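# Transfer deep-well block from nest N1 to nest N2

## Task

Carry the 96-well deep-well block out of plate nest N1 and into plate nest N2 so that it rests level within N2's locators, oriented with well A1 (the block's clipped corner) at N2's corner labelled A1. Dropping it only a few millimetres at N2 is acceptable, but a much larger drop there fails. The block must stay correctly placed without the robot supporting it: open the gripper and withdraw the arm at the end.

## Robot and tools

Robot: two xArm6-style arms, left_arm and right_arm, each with a two-finger parallel gripper. Bases in the scene frame: left_arm at (-0.034, +0.402, 0) m, quat_wxyz (+0.996, 0, 0, -0.090); right_arm at (+0.044, -0.345, 0) m, quat_wxyz (+0.996, 0, 0, +0.092). The idle arm may be parked out of the way. Viewed from the arms' side, N1 is the right-hand nest. The block's cut-off corner is well A1.

Scene frame: origin on the table surface midway between the arms, +z up, +x out across the table, left_arm on the +y side. The names left and right are arm labels, not image sides. Reported hand positions can be slightly off, more so far from the base.

Gripper frame: +x runs along the fingers toward the tips, fingers close and open along y, +z points back to the flange. The reported end_effector_position is between the pads, roughly 2 cm short of the fingertips. The fingers stick out sideways from the wrist flange; with the flange pointing straight down they are horizontal, and wrist roll rotates them around.

The 14-number row (used by execute_actions and move): left_arm first as dx, dy, dz, rx, ry, rz, opening, then right_arm in the same order. Always send all 14, even if one arm stays still. Each value lies in [-1, 1]. dx..rz are an offset, not a pose: they are relative to that gripper's measured pose at the start of the action (for a call's first action or for move, the pose in this scene's most recent result), expressed in the gripper's own axes. Scale: 1.0 = 0.6 m of translation or 180 degrees of rotation; rx, ry, rz form a single rotation vector. Opening is absolute: +1 = fully open at 0.150 m, -1 = closed, which still leaves 0.071 m between pads. Away from the ends, the fingers go to where grip_measured would read the value sent.

execute_actions(actions): a list of actions; each action is a table of at most 15 rows, one per 1/30 s step; if fewer rows are given, the last one repeats to fill 15 steps. Every row is measured from the action's start pose, not from the row before. An empty list just returns state and images. Each step, the commanded pose is clipped to within 70 mm and 16 degrees of the measured pose, so a distant target can need several actions; after an action the arm only reaches its last clipped pose, so send the remainder next time.

move(target, speed, blocking): target is one 14-number row as above (offsets from the last reported pose, opening absolute, applied at the start). Each gripper follows a straight line; both arms finish together, taking 0.5 to 10 s (cut off at 10 s). speed is m/s, 0.002 to 0.5, default 0.25; rotation limit is twice that in rad/s. Paths ignore obstacles and the other arm, and grippers can lag, drift or exceed speed, especially near full stretch. Faster moves and targets deeper past a contact hit and press harder. With blocking=false you get a result after 0.5 s; then use wait(0) to check, and no rows or moves are accepted until the move's end is shown (or call stop). The result adds a 'move:' line: done, off_target, moving, held or fault, plus limits; paced = pose clipped, held = a check blocked steps (afterwards the arm may jump faster than speed). It also gives each gripper's distance from its target.

wait(seconds): 0 to 10 s; arms keep their last command; returns early if a running move finishes. stop(): brakes a running move (needs braking distance; fingers keep moving). zoom_image(camera, region): region [x0, y0, x1, y1] in pixels of cam_high or cam_low (672x504) or cam_left_wrist or cam_right_wrist (616x616), at most 504x504. read_manual(section) returns only licence texts. finished_scene(scene) ends the current scene, given its number, irreversibly; the block must already be placed and released.

Results: a state line per arm with gripper position (m), quat_wxyz and velocities; 'Hand target' lines show the pose the controller is heading to; grip_measured is the finger opening on the command scale (last Joint positions number is metres). Gripper readings may be off by about 1 mm. 'pose unreachable' means a clearance check altered or blocked that arm's command. Joint torque readings include offsets and noise and are nonzero in free air.

Holding: command an opening at least about 0.04 below grip_measured. Pads push about 20 N each; fast closing can squeeze harder and may pop the fingers open. Against a rigid obstacle, push keeps building while the hand is short of its target; zero offsets do not relieve it, moving away does. For an arm that should hold still, send the offset back to its desired pose in the first call of a reply and zeros afterwards.

Limits: joint ranges (rad) waist and forearm roll and wrist roll ±6.283, shoulder -2.059 to 2.094, elbow -3.927 to 0.192, wrist pitch -1.693 to 3.142. Load limits (N m): waist 46, shoulder 46, elbow 27.6, forearm roll 27.6, wrist pitch 18.4, wrist roll 18.4, including the payload. Exceeding one triggers a torque fault: the arm backs off, freezes 10 s and drops the rest of the call. Sustained loads heat motors; MOTOR HOT appears from 65 °C, and at 80 °C the arm is braked until it cools (OVER-TEMPERATURE FAULT). The simulation runs on while you reason, with the last command held.

Avoid: dropping the block from height, knocking anything off the table, arms colliding or pressing on each other, hard impacts or heavy pushing. Loose objects may occasionally be nudged by outside disturbances.

Each tool is called after "Request:" as a command line: name --argument value for each argument, lists and objects as JSON in quotes; but a table of rows of numbers goes row by row, as --pt "numbers of a row", without its own name.

## Session

Request:
execute_actions --actions '[]'

Scene clock: 0.00 s.
left_arm: end_effector_position=(+0.2049, -0.0497, +0.2594) grip_measured=+0.98 end_effector_quat_wxyz=(+0.554, +0.680, -0.228, -0.422) end_effector_velocity=(+0.000, +0.000, -0.000) end_effector_angular_velocity=(+0.002, -0.000, -0.001) | right_arm: end_effector_position=(+0.5028, -0.0976, +0.2010) grip_measured=+1.00 end_effector_quat_wxyz=(-0.483, +0.681, +0.306, -0.458) end_effector_velocity=(+0.000, -0.000, +0.000) end_effector_angular_velocity=(+0.002, +0.000, -0.001)
Joint positions: left_arm=[-1.37   0.094 -0.888  1.164  1.991 -0.528  0.149] | right_arm=[ 0.359 -0.038 -0.509 -2.187  1.359  0.793  0.15 ]
Joint velocities: left_arm=[ 0.    -0.     0.001  0.001  0.     0.001  0.   ] | right_arm=[-0.    -0.    -0.     0.002 -0.     0.002  0.   ]
Joint torques (N m, as the arm reports them, + toward a larger angle): no reading
Hand target (left_arm): +0.205, -0.050, +0.259; +0.554, +0.680, -0.228, -0.422
Hand target (right_arm): +0.503, -0.098, +0.201; -0.483, +0.681, +0.306, -0.458

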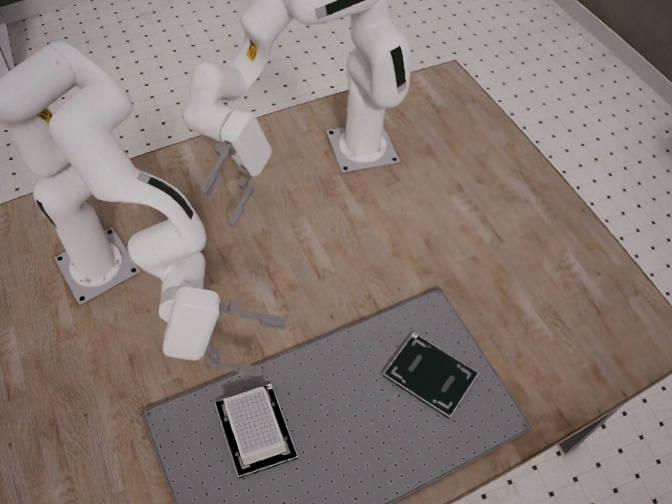

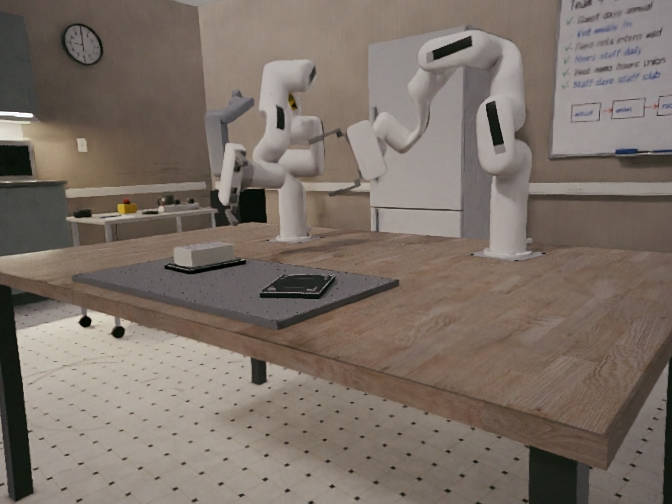

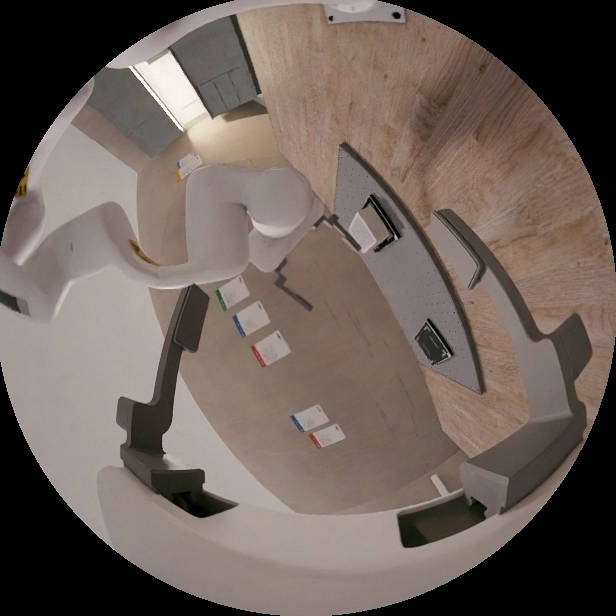

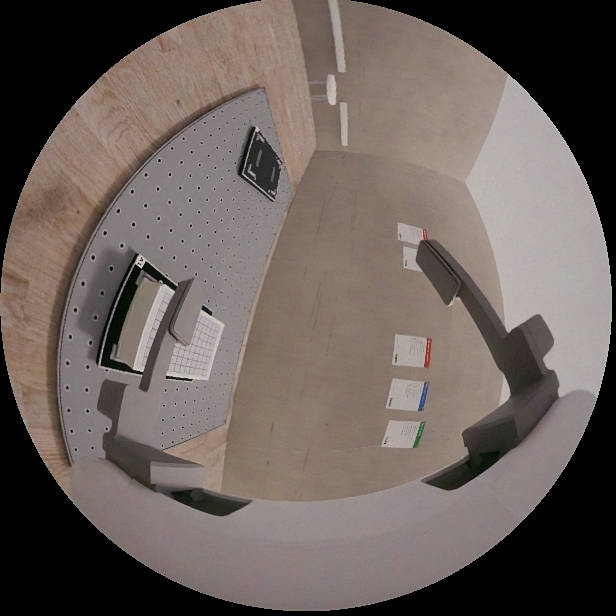

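Request:
zoom_image --camera "cam_high" --region '[190, 360, 330, 500]'

Request:
zoom_image --camera "cam_high" --region '[370, 315, 490, 435]'

Request:
zoom_image --camera "cam_low" --region '[140, 220, 360, 330]'

Region (190, 360, 330, 500) of cam_high's 672x504 image, scaled by 3.600, with more detail than that image has.

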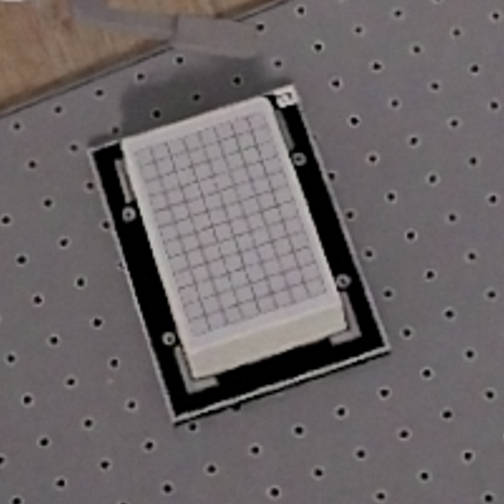

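Region (370, 315, 490, 435) of cam_high's 672x504 image, scaled by 4.200, with more detail than that image has.

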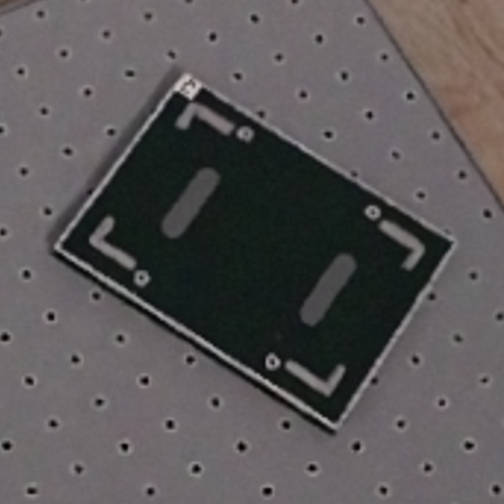

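Region (140, 220, 360, 330) of cam_low's 672x504 image, scaled by 2.291, with more detail than that image has.

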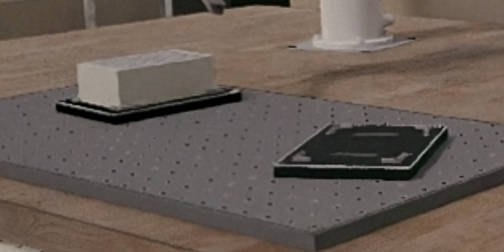

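Request:
move --target '[-0.421,-0.054,0.017,0,0,0,1, -0.0293,0.0943,-0.0917,0.522,0.262,-0.375,1]' --speed 0.4

Scene clock: 53.53 s.
left_arm: end_effector_position=(+0.0558, +0.1499, +0.3106) grip_measured=+0.98 end_effector_quat_wxyz=(+0.555, +0.680, -0.228, -0.422) end_effector_velocity=(-0.000, +0.000, -0.000) end_effector_angular_velocity=(-0.001, -0.001, -0.001) | right_arm: end_effector_position=(+0.5449, -0.1523, +0.1602) grip_measured=+1.00 end_effector_quat_wxyz=(+0.999, +0.001, -0.001, -0.042) end_effector_velocity=(+0.000, -0.000, +0.000) end_effector_angular_velocity=(+0.007, +0.006, -0.001)
Joint positions: left_arm=[-2.01  -0.532 -0.47   0.627  2.506 -0.727  0.149] | right_arm=[ 0.343  0.078 -0.673  0.002  0.591  0.609  0.15 ]
Joint velocities: left_arm=[-0.002 -0.001  0.001 -0.002  0.001 -0.003  0.   ] | right_arm=[-0.001 -0.003 -0.002  0.016  0.006 -0.013 -0.   ]
Joint torques (N m, as the arm reports them, + toward a larger angle): left_arm=[ -0.92  -4.05 -14.43   1.56   1.44  -0.67] | right_arm=[ -0.56 -18.96 -16.05  -0.05  -1.58  -0.27]
Hand target (left_arm): +0.056, +0.150, +0.311; +0.555, +0.680, -0.228, -0.422
Hand target (right_arm): +0.545, -0.152, +0.160; +0.999, +0.002, -0.001, -0.042
Off the commanded pose (left_arm): 0.001 m, 0 deg.
Off the commanded pose (right_arm): 0.001 m, 0 deg.
move: done

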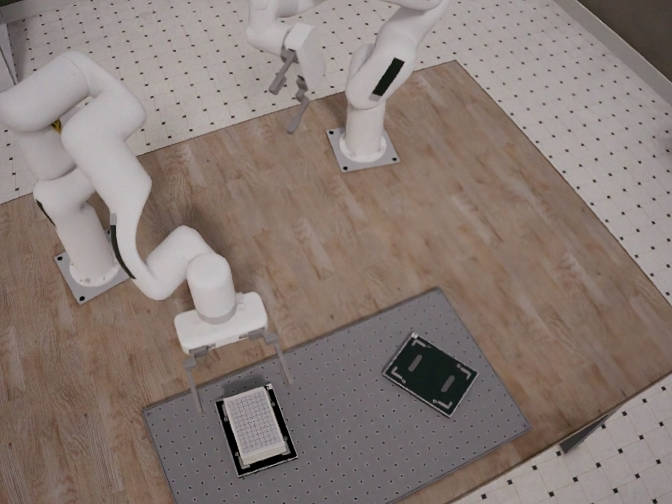

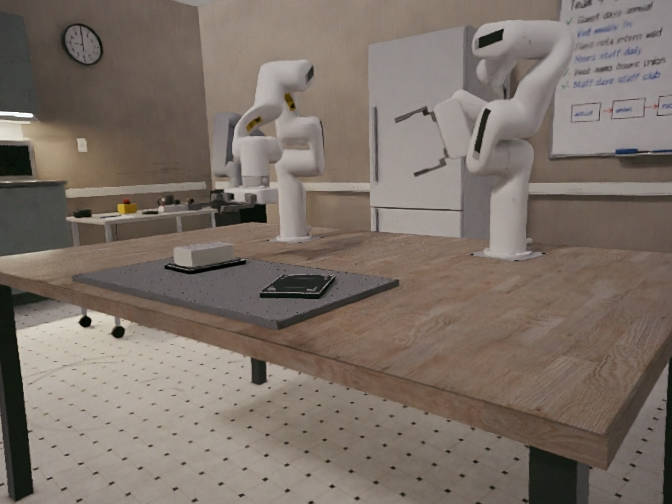

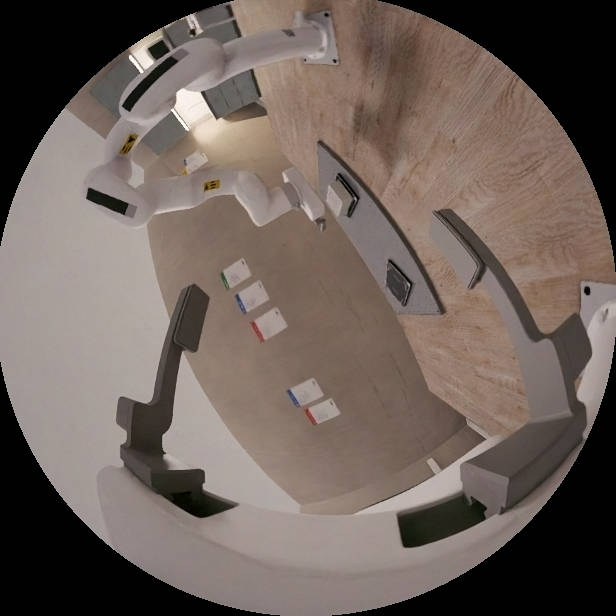

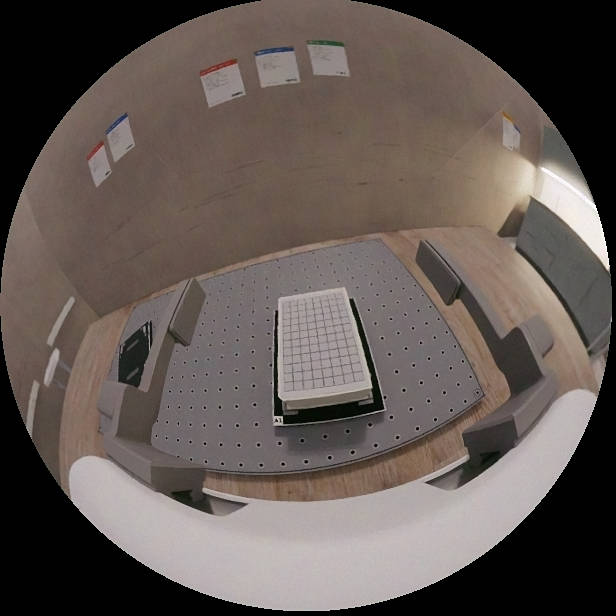

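Request:
zoom_image --camera "cam_right_wrist" --region '[240, 270, 420, 450]'

Request:
zoom_image --camera "cam_high" --region '[160, 300, 340, 480]'

Request:
zoom_image --camera "cam_low" --region '[150, 170, 290, 290]'

Region (240, 270, 420, 450) of cam_right_wrist's 616x616 image, scaled by 2.800, with more detail than that image has.

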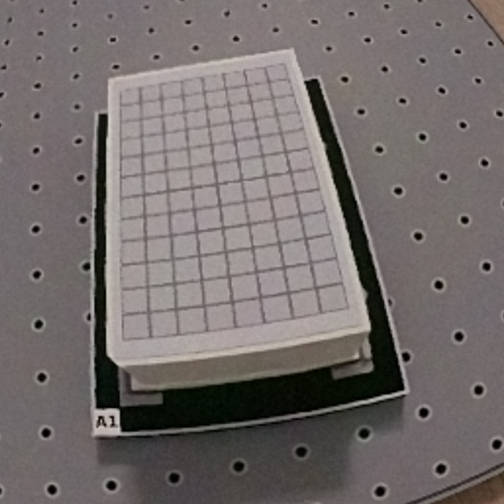

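Region (160, 300, 340, 480) of cam_high's 672x504 image, scaled by 2.800, with more detail than that image has.

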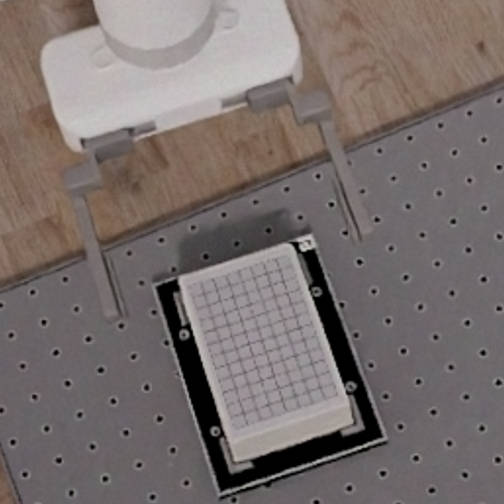

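Region (150, 170, 290, 290) of cam_low's 672x504 image, scaled by 3.600, with more detail than that image has; it fills the top 432 rows of this view, and the rest is white.

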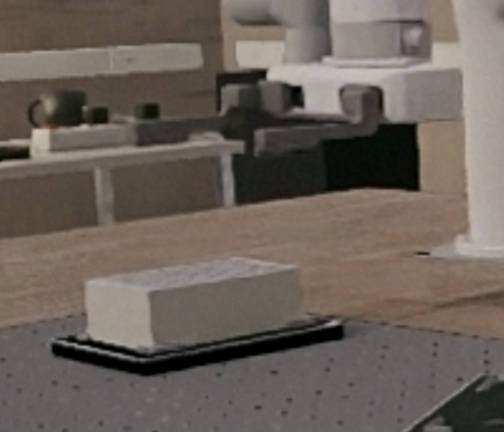

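Request:
move --target '[0,0,0,0,0,0,1, 0.02,-0.002,-0.183,0,0,0,0.15]' --speed 0.15

Scene clock: 60.77 s.
left_arm: end_effector_position=(+0.0558, +0.1499, +0.3106) grip_measured=+0.98 end_effector_quat_wxyz=(+0.555, +0.680, -0.228, -0.422) end_effector_velocity=(+0.001, +0.001, -0.000) end_effector_angular_velocity=(+0.003, -0.002, +0.002) | right_arm: end_effector_position=(+0.5573, -0.1540, +0.0513) grip_measured=+0.15 end_effector_quat_wxyz=(+0.999, +0.002, -0.001, -0.042) end_effector_velocity=(-0.001, -0.001, -0.004) end_effector_angular_velocity=(-0.003, +0.005, +0.001)
Joint positions: left_arm=[-2.01  -0.532 -0.47   0.627  2.506 -0.727  0.149] | right_arm=[ 0.325  0.435 -0.728  0.005  0.289  0.587  0.116]
Joint velocities: left_arm=[ 0.001  0.     0.002 -0.     0.002  0.001  0.   ] | right_arm=[-0.     0.009 -0.    -0.001 -0.003 -0.001  0.   ]
Joint torques (N m, as the arm reports them, + toward a larger angle): left_arm=[ -1.08  -4.36 -14.31   1.65   1.63  -0.8 ] | right_arm=[  0.01 -22.55 -12.54  -0.3   -1.49  -0.45]
Hand target (left_arm): +0.056, +0.150, +0.311; +0.555, +0.680, -0.228, -0.422
Hand target (right_arm): +0.557, -0.154, +0.051; +0.999, +0.002, -0.001, -0.042
Off the commanded pose (left_arm): 0.000 m, 0 deg.
Off the commanded pose (right_arm): 0.001 m, 0 deg.
move: done

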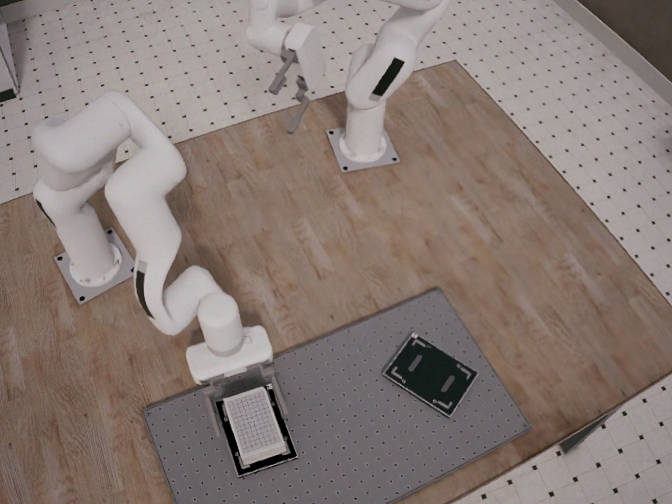

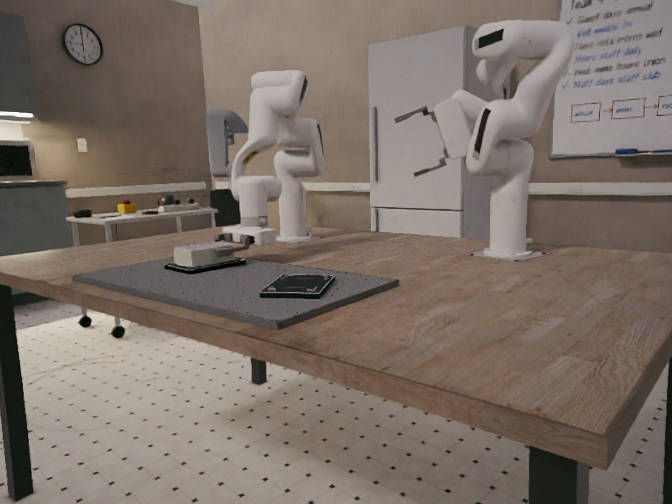

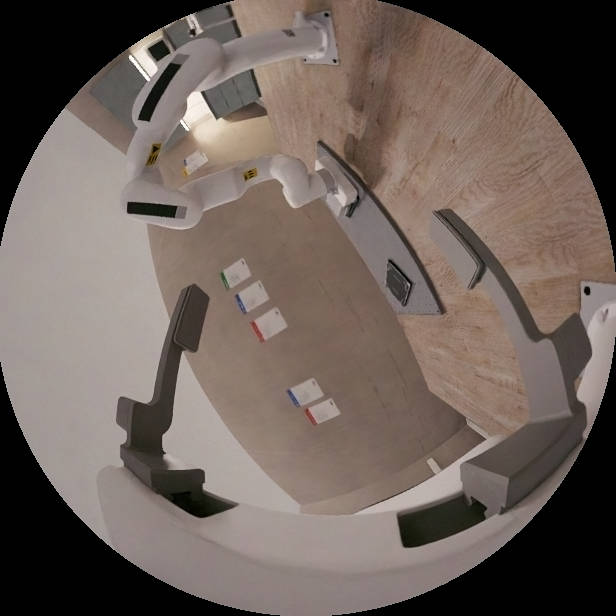

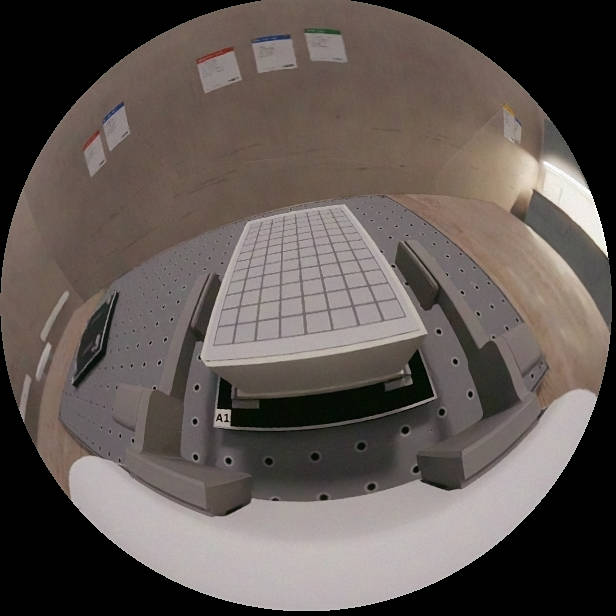

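Request:
zoom_image --camera "cam_high" --region '[180, 340, 320, 480]'

Request:
zoom_image --camera "cam_low" --region '[155, 200, 285, 290]'

Request:
zoom_image --camera "cam_right_wrist" --region '[140, 180, 500, 500]'

Region (180, 340, 320, 480) of cam_high's 672x504 image, scaled by 3.600, with more detail than that image has.

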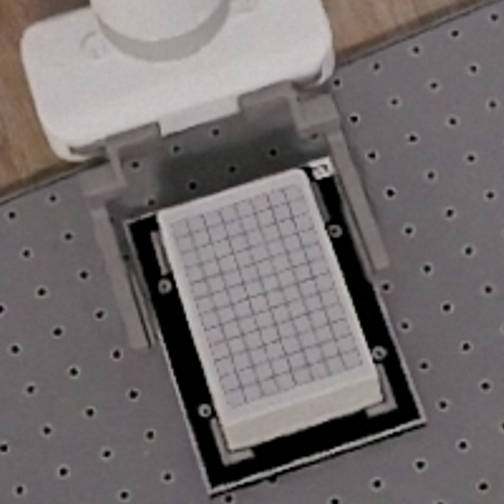

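Region (155, 200, 285, 290) of cam_low's 672x504 image, scaled by 3.877, with more detail than that image has; it fills the top 349 rows of this view, and the rest is white.

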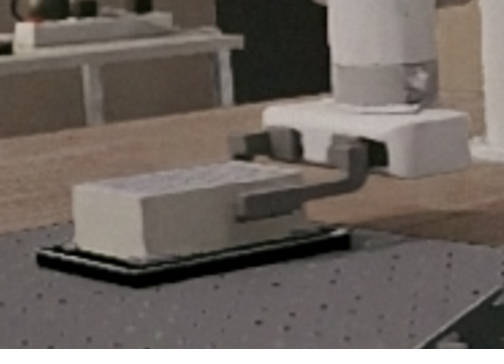

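Region (140, 180, 500, 500) of cam_right_wrist's 616x616 image, scaled by 1.400, with more detail than that image has.

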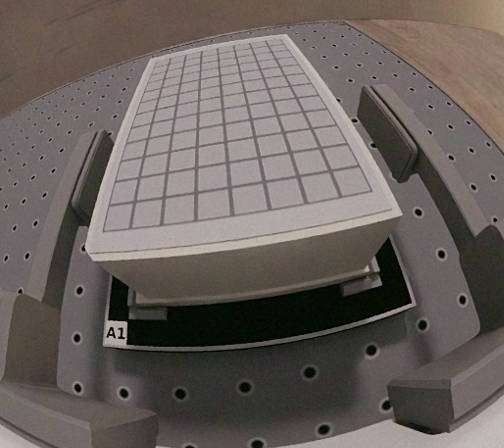

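Request:
execute_actions --actions '[]'

Request:
zoom_image --camera "cam_high" --region '[195, 365, 305, 475]'

Scene clock: 65.57 s.
left_arm: end_effector_position=(+0.0558, +0.1499, +0.3106) grip_measured=+0.98 end_effector_quat_wxyz=(+0.555, +0.680, -0.228, -0.422) end_effector_velocity=(-0.000, -0.000, -0.000) end_effector_angular_velocity=(-0.001, +0.002, +0.000) | right_arm: end_effector_position=(+0.5571, -0.1541, +0.0506) grip_measured=+0.15 end_effector_quat_wxyz=(+0.999, +0.002, -0.001, -0.042) end_effector_velocity=(-0.000, +0.000, -0.001) end_effector_angular_velocity=(-0.002, +0.002, +0.003)
Joint positions: left_arm=[-2.01  -0.532 -0.47   0.627  2.506 -0.727  0.149] | right_arm=[ 0.325  0.436 -0.728  0.005  0.288  0.587  0.116]
Joint velocities: left_arm=[ 0.001 -0.    -0.    -0.001 -0.002 -0.     0.   ] | right_arm=[-0.     0.002  0.    -0.001  0.001 -0.002 -0.   ]
Joint torques (N m, as the arm reports them, + toward a larger angle): left_arm=[ -1.28  -4.2  -14.38   1.5    1.56  -0.77] | right_arm=[ -0.41 -23.53 -12.21   0.02  -1.66  -0.4 ]
Hand target (left_arm): +0.056, +0.150, +0.311; +0.555, +0.680, -0.228, -0.422
Hand target (right_arm): +0.557, -0.154, +0.051; +0.999, +0.002, -0.001, -0.042
Off the commanded pose (left_arm): 0.000 m, 0 deg.
Off the commanded pose (right_arm): 0.000 m, 0 deg.

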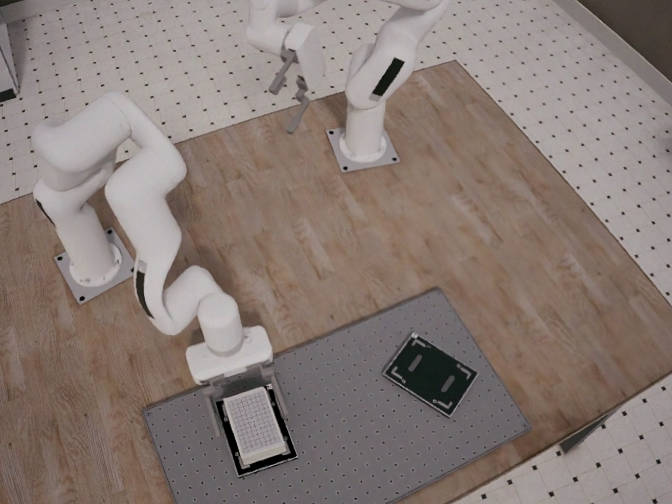

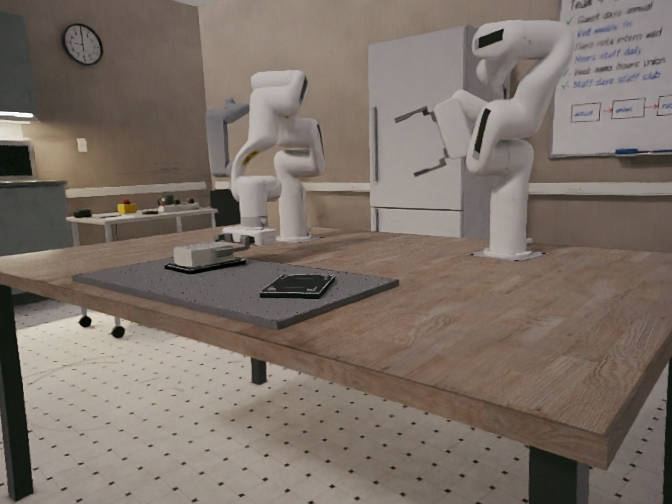

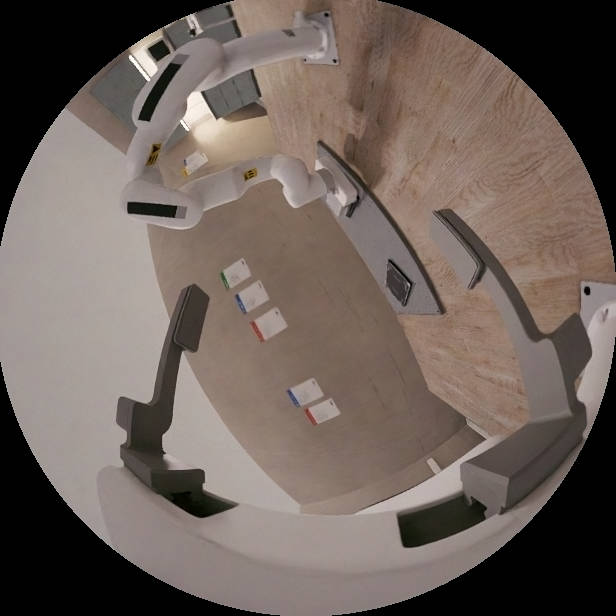

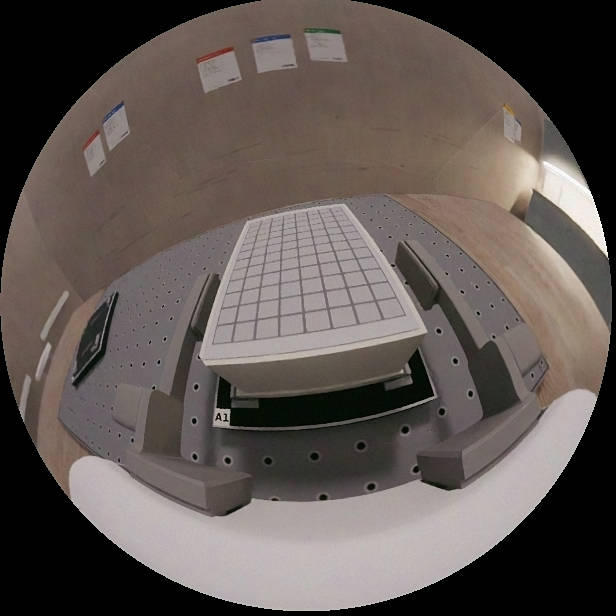

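Region (195, 365, 305, 475) of cam_high's 672x504 image, scaled by 4.582, with more detail than that image has.

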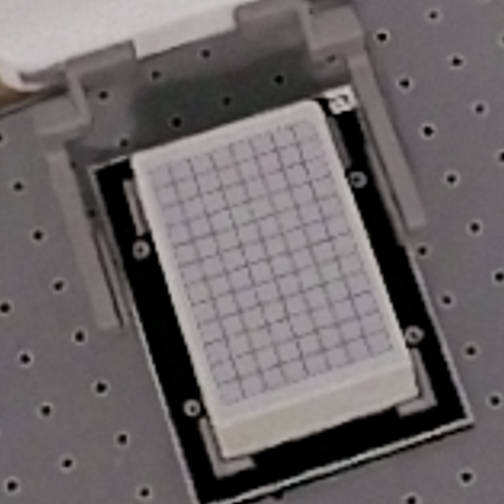

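Request:
move --target '[0,0,0,0,0,0,1, 0.0,0.0075,-0.008,0,0,0,-0.4]' --speed 0.05

Request:
zoom_image --camera "cam_high" --region '[195, 365, 305, 475]'

Request:
zoom_image --camera "cam_right_wrist" --region '[140, 180, 500, 500]'

Scene clock: 77.77 s.
left_arm: end_effector_position=(+0.0558, +0.1499, +0.3106) grip_measured=+0.98 end_effector_quat_wxyz=(+0.555, +0.680, -0.228, -0.422) end_effector_velocity=(+0.000, +0.000, +0.000) end_effector_angular_velocity=(-0.000, -0.001, +0.000) | right_arm: end_effector_position=(+0.5575, -0.1497, +0.0459) grip_measured=-0.40 end_effector_quat_wxyz=(+0.999, +0.002, -0.001, -0.042) end_effector_velocity=(+0.001, +0.001, +0.000) end_effector_angular_velocity=(+0.001, -0.003, -0.002)
Joint positions: left_arm=[-2.01  -0.532 -0.47   0.627  2.506 -0.727  0.149] | right_arm=[ 0.334  0.456 -0.741  0.005  0.281  0.596  0.095]
Joint velocities: left_arm=[ 0.001 -0.     0.     0.001  0.001 -0.     0.   ] | right_arm=[ 0.001  0.003 -0.003 -0.001 -0.003  0.004 -0.   ]
Joint torques (N m, as the arm reports them, + toward a larger angle): left_arm=[ -0.71  -4.37 -14.67   1.54   1.58  -0.64] | right_arm=[ -0.22 -23.35 -12.07  -0.23  -1.22  -0.13]
Hand target (left_arm): +0.056, +0.150, +0.311; +0.555, +0.680, -0.228, -0.422
Hand target (right_arm): +0.558, -0.150, +0.046; +0.999, +0.002, -0.001, -0.042
Off the commanded pose (left_arm): 0.000 m, 0 deg.
Off the commanded pose (right_arm): 0.000 m, 0 deg.
move: done

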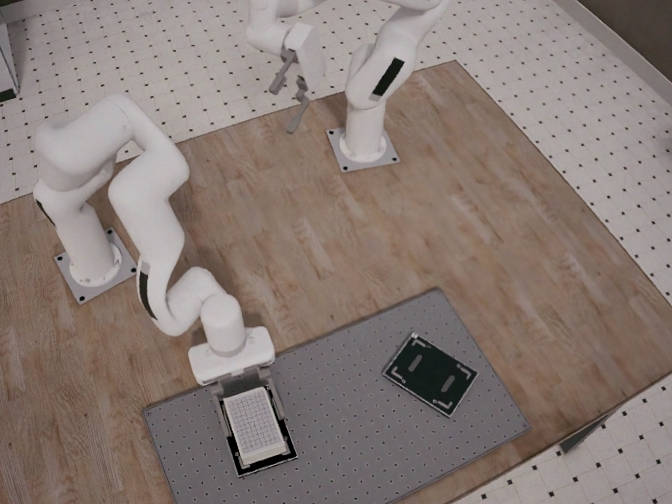

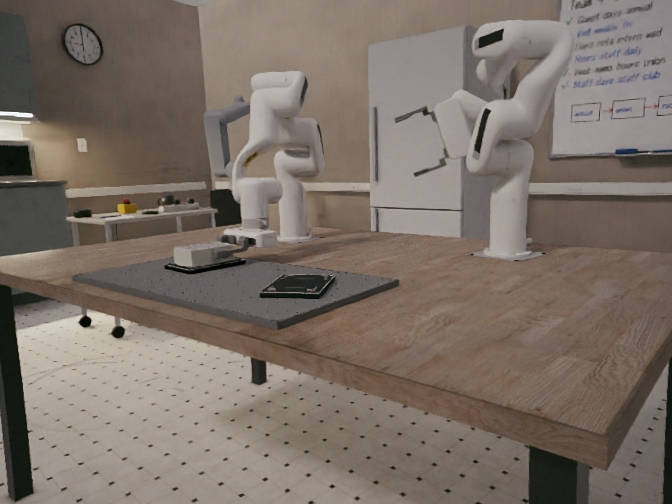

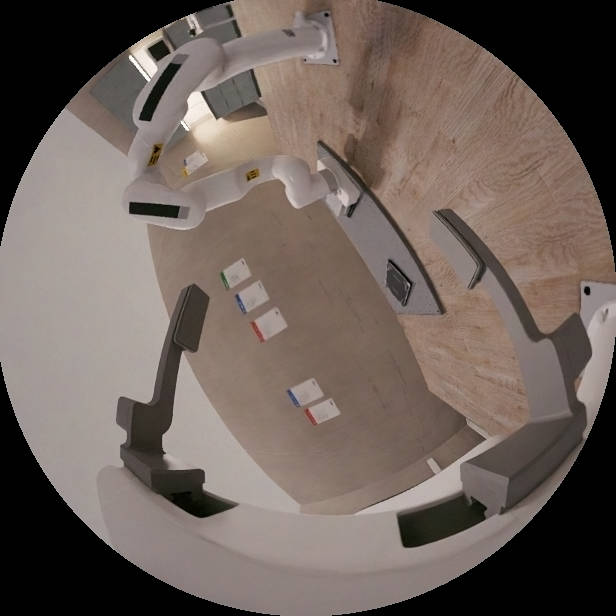

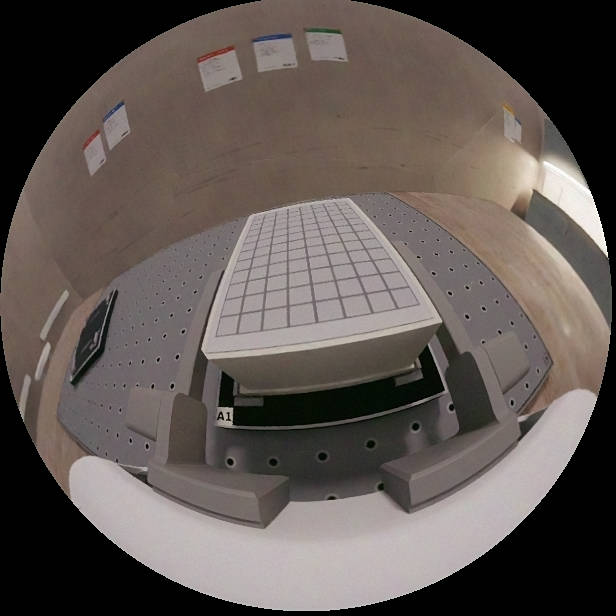

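Region (195, 365, 305, 475) of cam_high's 672x504 image, scaled by 4.582, with more detail than that image has.

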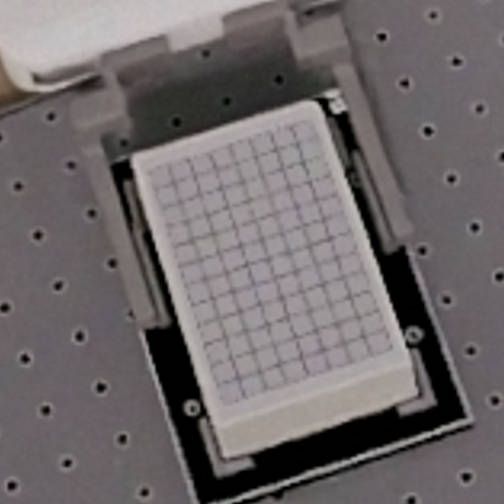

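Region (140, 180, 500, 500) of cam_right_wrist's 616x616 image, scaled by 1.400, with more detail than that image has.

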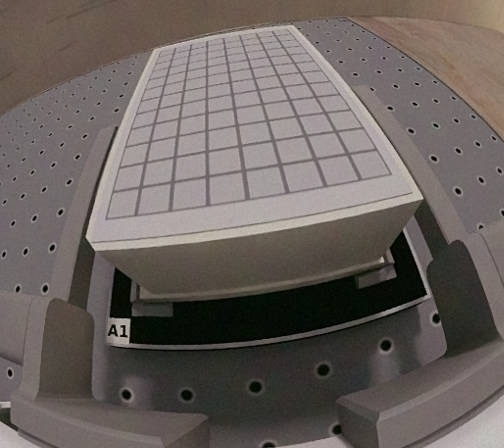

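Request:
execute_actions --actions '[[[0,0,0,0,0,0,1,0,0.001,0,0,0,0,-0.45],[0,0,0,0,0,0,1,0,0.001,0,0,0,0,-0.49],[0,0,0,0,0,0,1,0,0.001,0,0,0,0,-0.53],[0,0,0,0,0,0,1,0,0.001,0,0,0,0,-0.56],[0,0,0,0,0,0,1,0,0.001,0,0,0,0,-0.58],[0,0,0,0,0,0,1,0,0.001,0,0,0,0,-0.60],[0,0,0,0,0,0,1,0,0.001,0,0,0,0,-0.615],[0,0,0,0,0,0,1,0,0.001,0,0,0,0,-0.63],[0,0,0,0,0,0,1,0,0.001,0,0,0,0,-0.645],[0,0,0,0,0,0,1,0,0.001,0,0,0,0,-0.66],[0,0,0,0,0,0,1,0,0.001,0,0,0,0,-0.675],[0,0,0,0,0,0,1,0,0.001,0,0,0,0,-0.69],[0,0,0,0,0,0,1,0,0.001,0,0,0,0,-0.705],[0,0,0,0,0,0,1,0,0.001,0,0,0,0,-0.72],[0,0,0,0,0,0,1,0,0.001,0,0,0,0,-0.735]],[[0,0,0,0,0,0,1,0,0,0,0,0,0,-0.75],[0,0,0,0,0,0,1,0,0,0,0,0,0,-0.765],[0,0,0,0,0,0,1,0,0,0,0,0,0,-0.78],[0,0,0,0,0,0,1,0,0,0,0,0,0,-0.8]]]'

Request:
zoom_image --camera "cam_right_wrist" --region '[140, 180, 500, 500]'

Request:
zoom_image --camera "cam_high" --region '[195, 365, 305, 475]'

Scene clock: 86.20 s.
left_arm: end_effector_position=(+0.0558, +0.1499, +0.3106) grip_measured=+0.98 end_effector_quat_wxyz=(+0.555, +0.680, -0.228, -0.422) end_effector_velocity=(+0.000, +0.000, -0.001) end_effector_angular_velocity=(+0.002, +0.000, +0.001) | right_arm: end_effector_position=(+0.5576, -0.1499, +0.0458) grip_measured=-0.70 end_effector_quat_wxyz=(+0.999, +0.001, -0.001, -0.043) end_effector_velocity=(-0.000, -0.000, -0.000) end_effector_angular_velocity=(+0.000, +0.001, -0.001)
Joint positions: left_arm=[-2.01  -0.532 -0.47   0.627  2.506 -0.727  0.149] | right_arm=[ 0.334  0.456 -0.741  0.006  0.282  0.598  0.083]
Joint velocities: left_arm=[ 0.     0.     0.002 -0.001 -0.001  0.     0.   ] | right_arm=[ 0.     0.    -0.     0.002  0.    -0.001  0.   ]
Joint torques (N m, as the arm reports them, + toward a larger angle): left_arm=[ -0.91  -3.97 -14.35   1.47   1.55  -0.65] | right_arm=[  1.75 -21.84 -12.84  -0.68  -1.41  -1.36]
Hand target (left_arm): +0.056, +0.150, +0.311; +0.555, +0.680, -0.228, -0.422
Hand target (right_arm): +0.558, -0.150, +0.046; +0.999, +0.001, -0.001, -0.043
Off the commanded pose (left_arm): 0.000 m, 0 deg.
Off the commanded pose (right_arm): 0.000 m, 0 deg.

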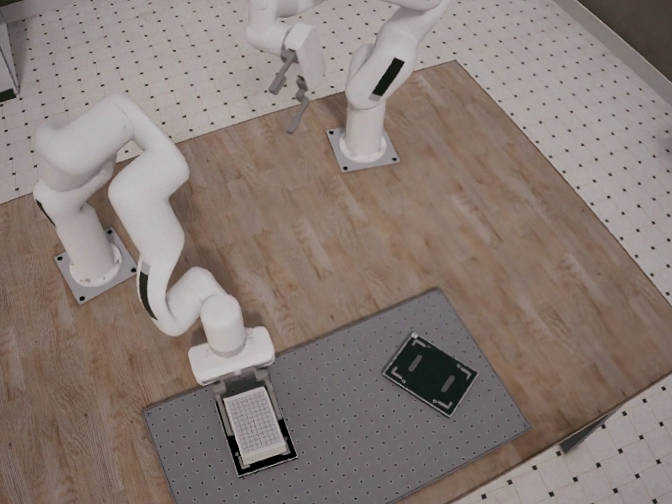

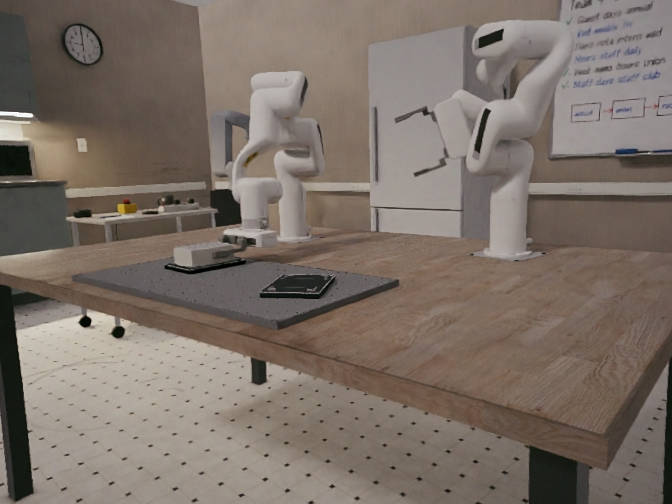

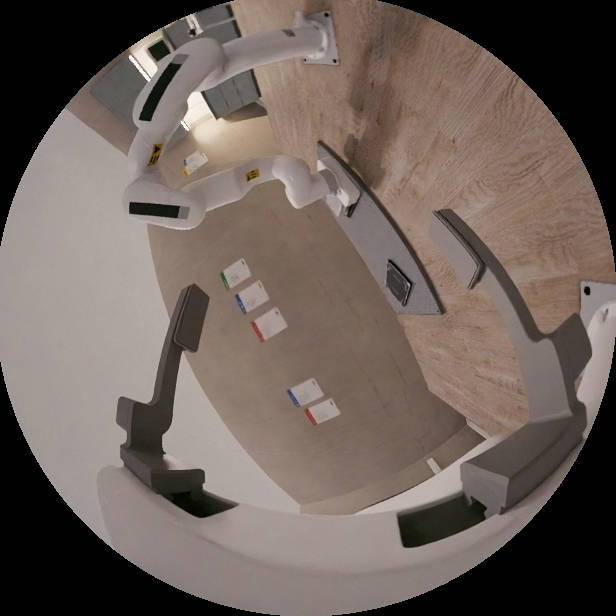

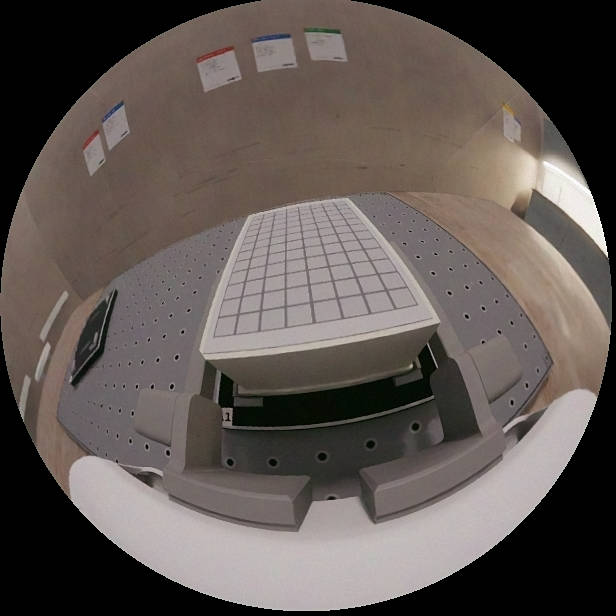

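Region (140, 180, 500, 500) of cam_right_wrist's 616x616 image, scaled by 1.400, with more detail than that image has.

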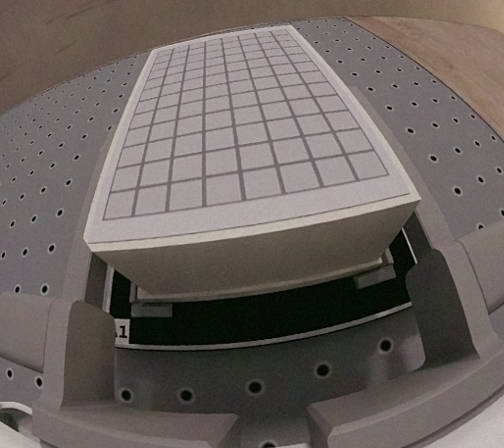

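Region (195, 365, 305, 475) of cam_high's 672x504 image, scaled by 4.582, with more detail than that image has.

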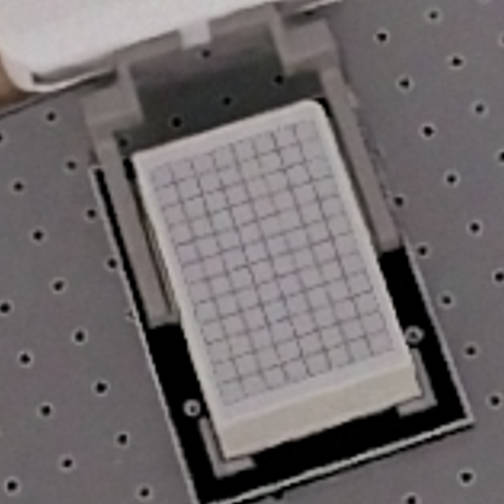

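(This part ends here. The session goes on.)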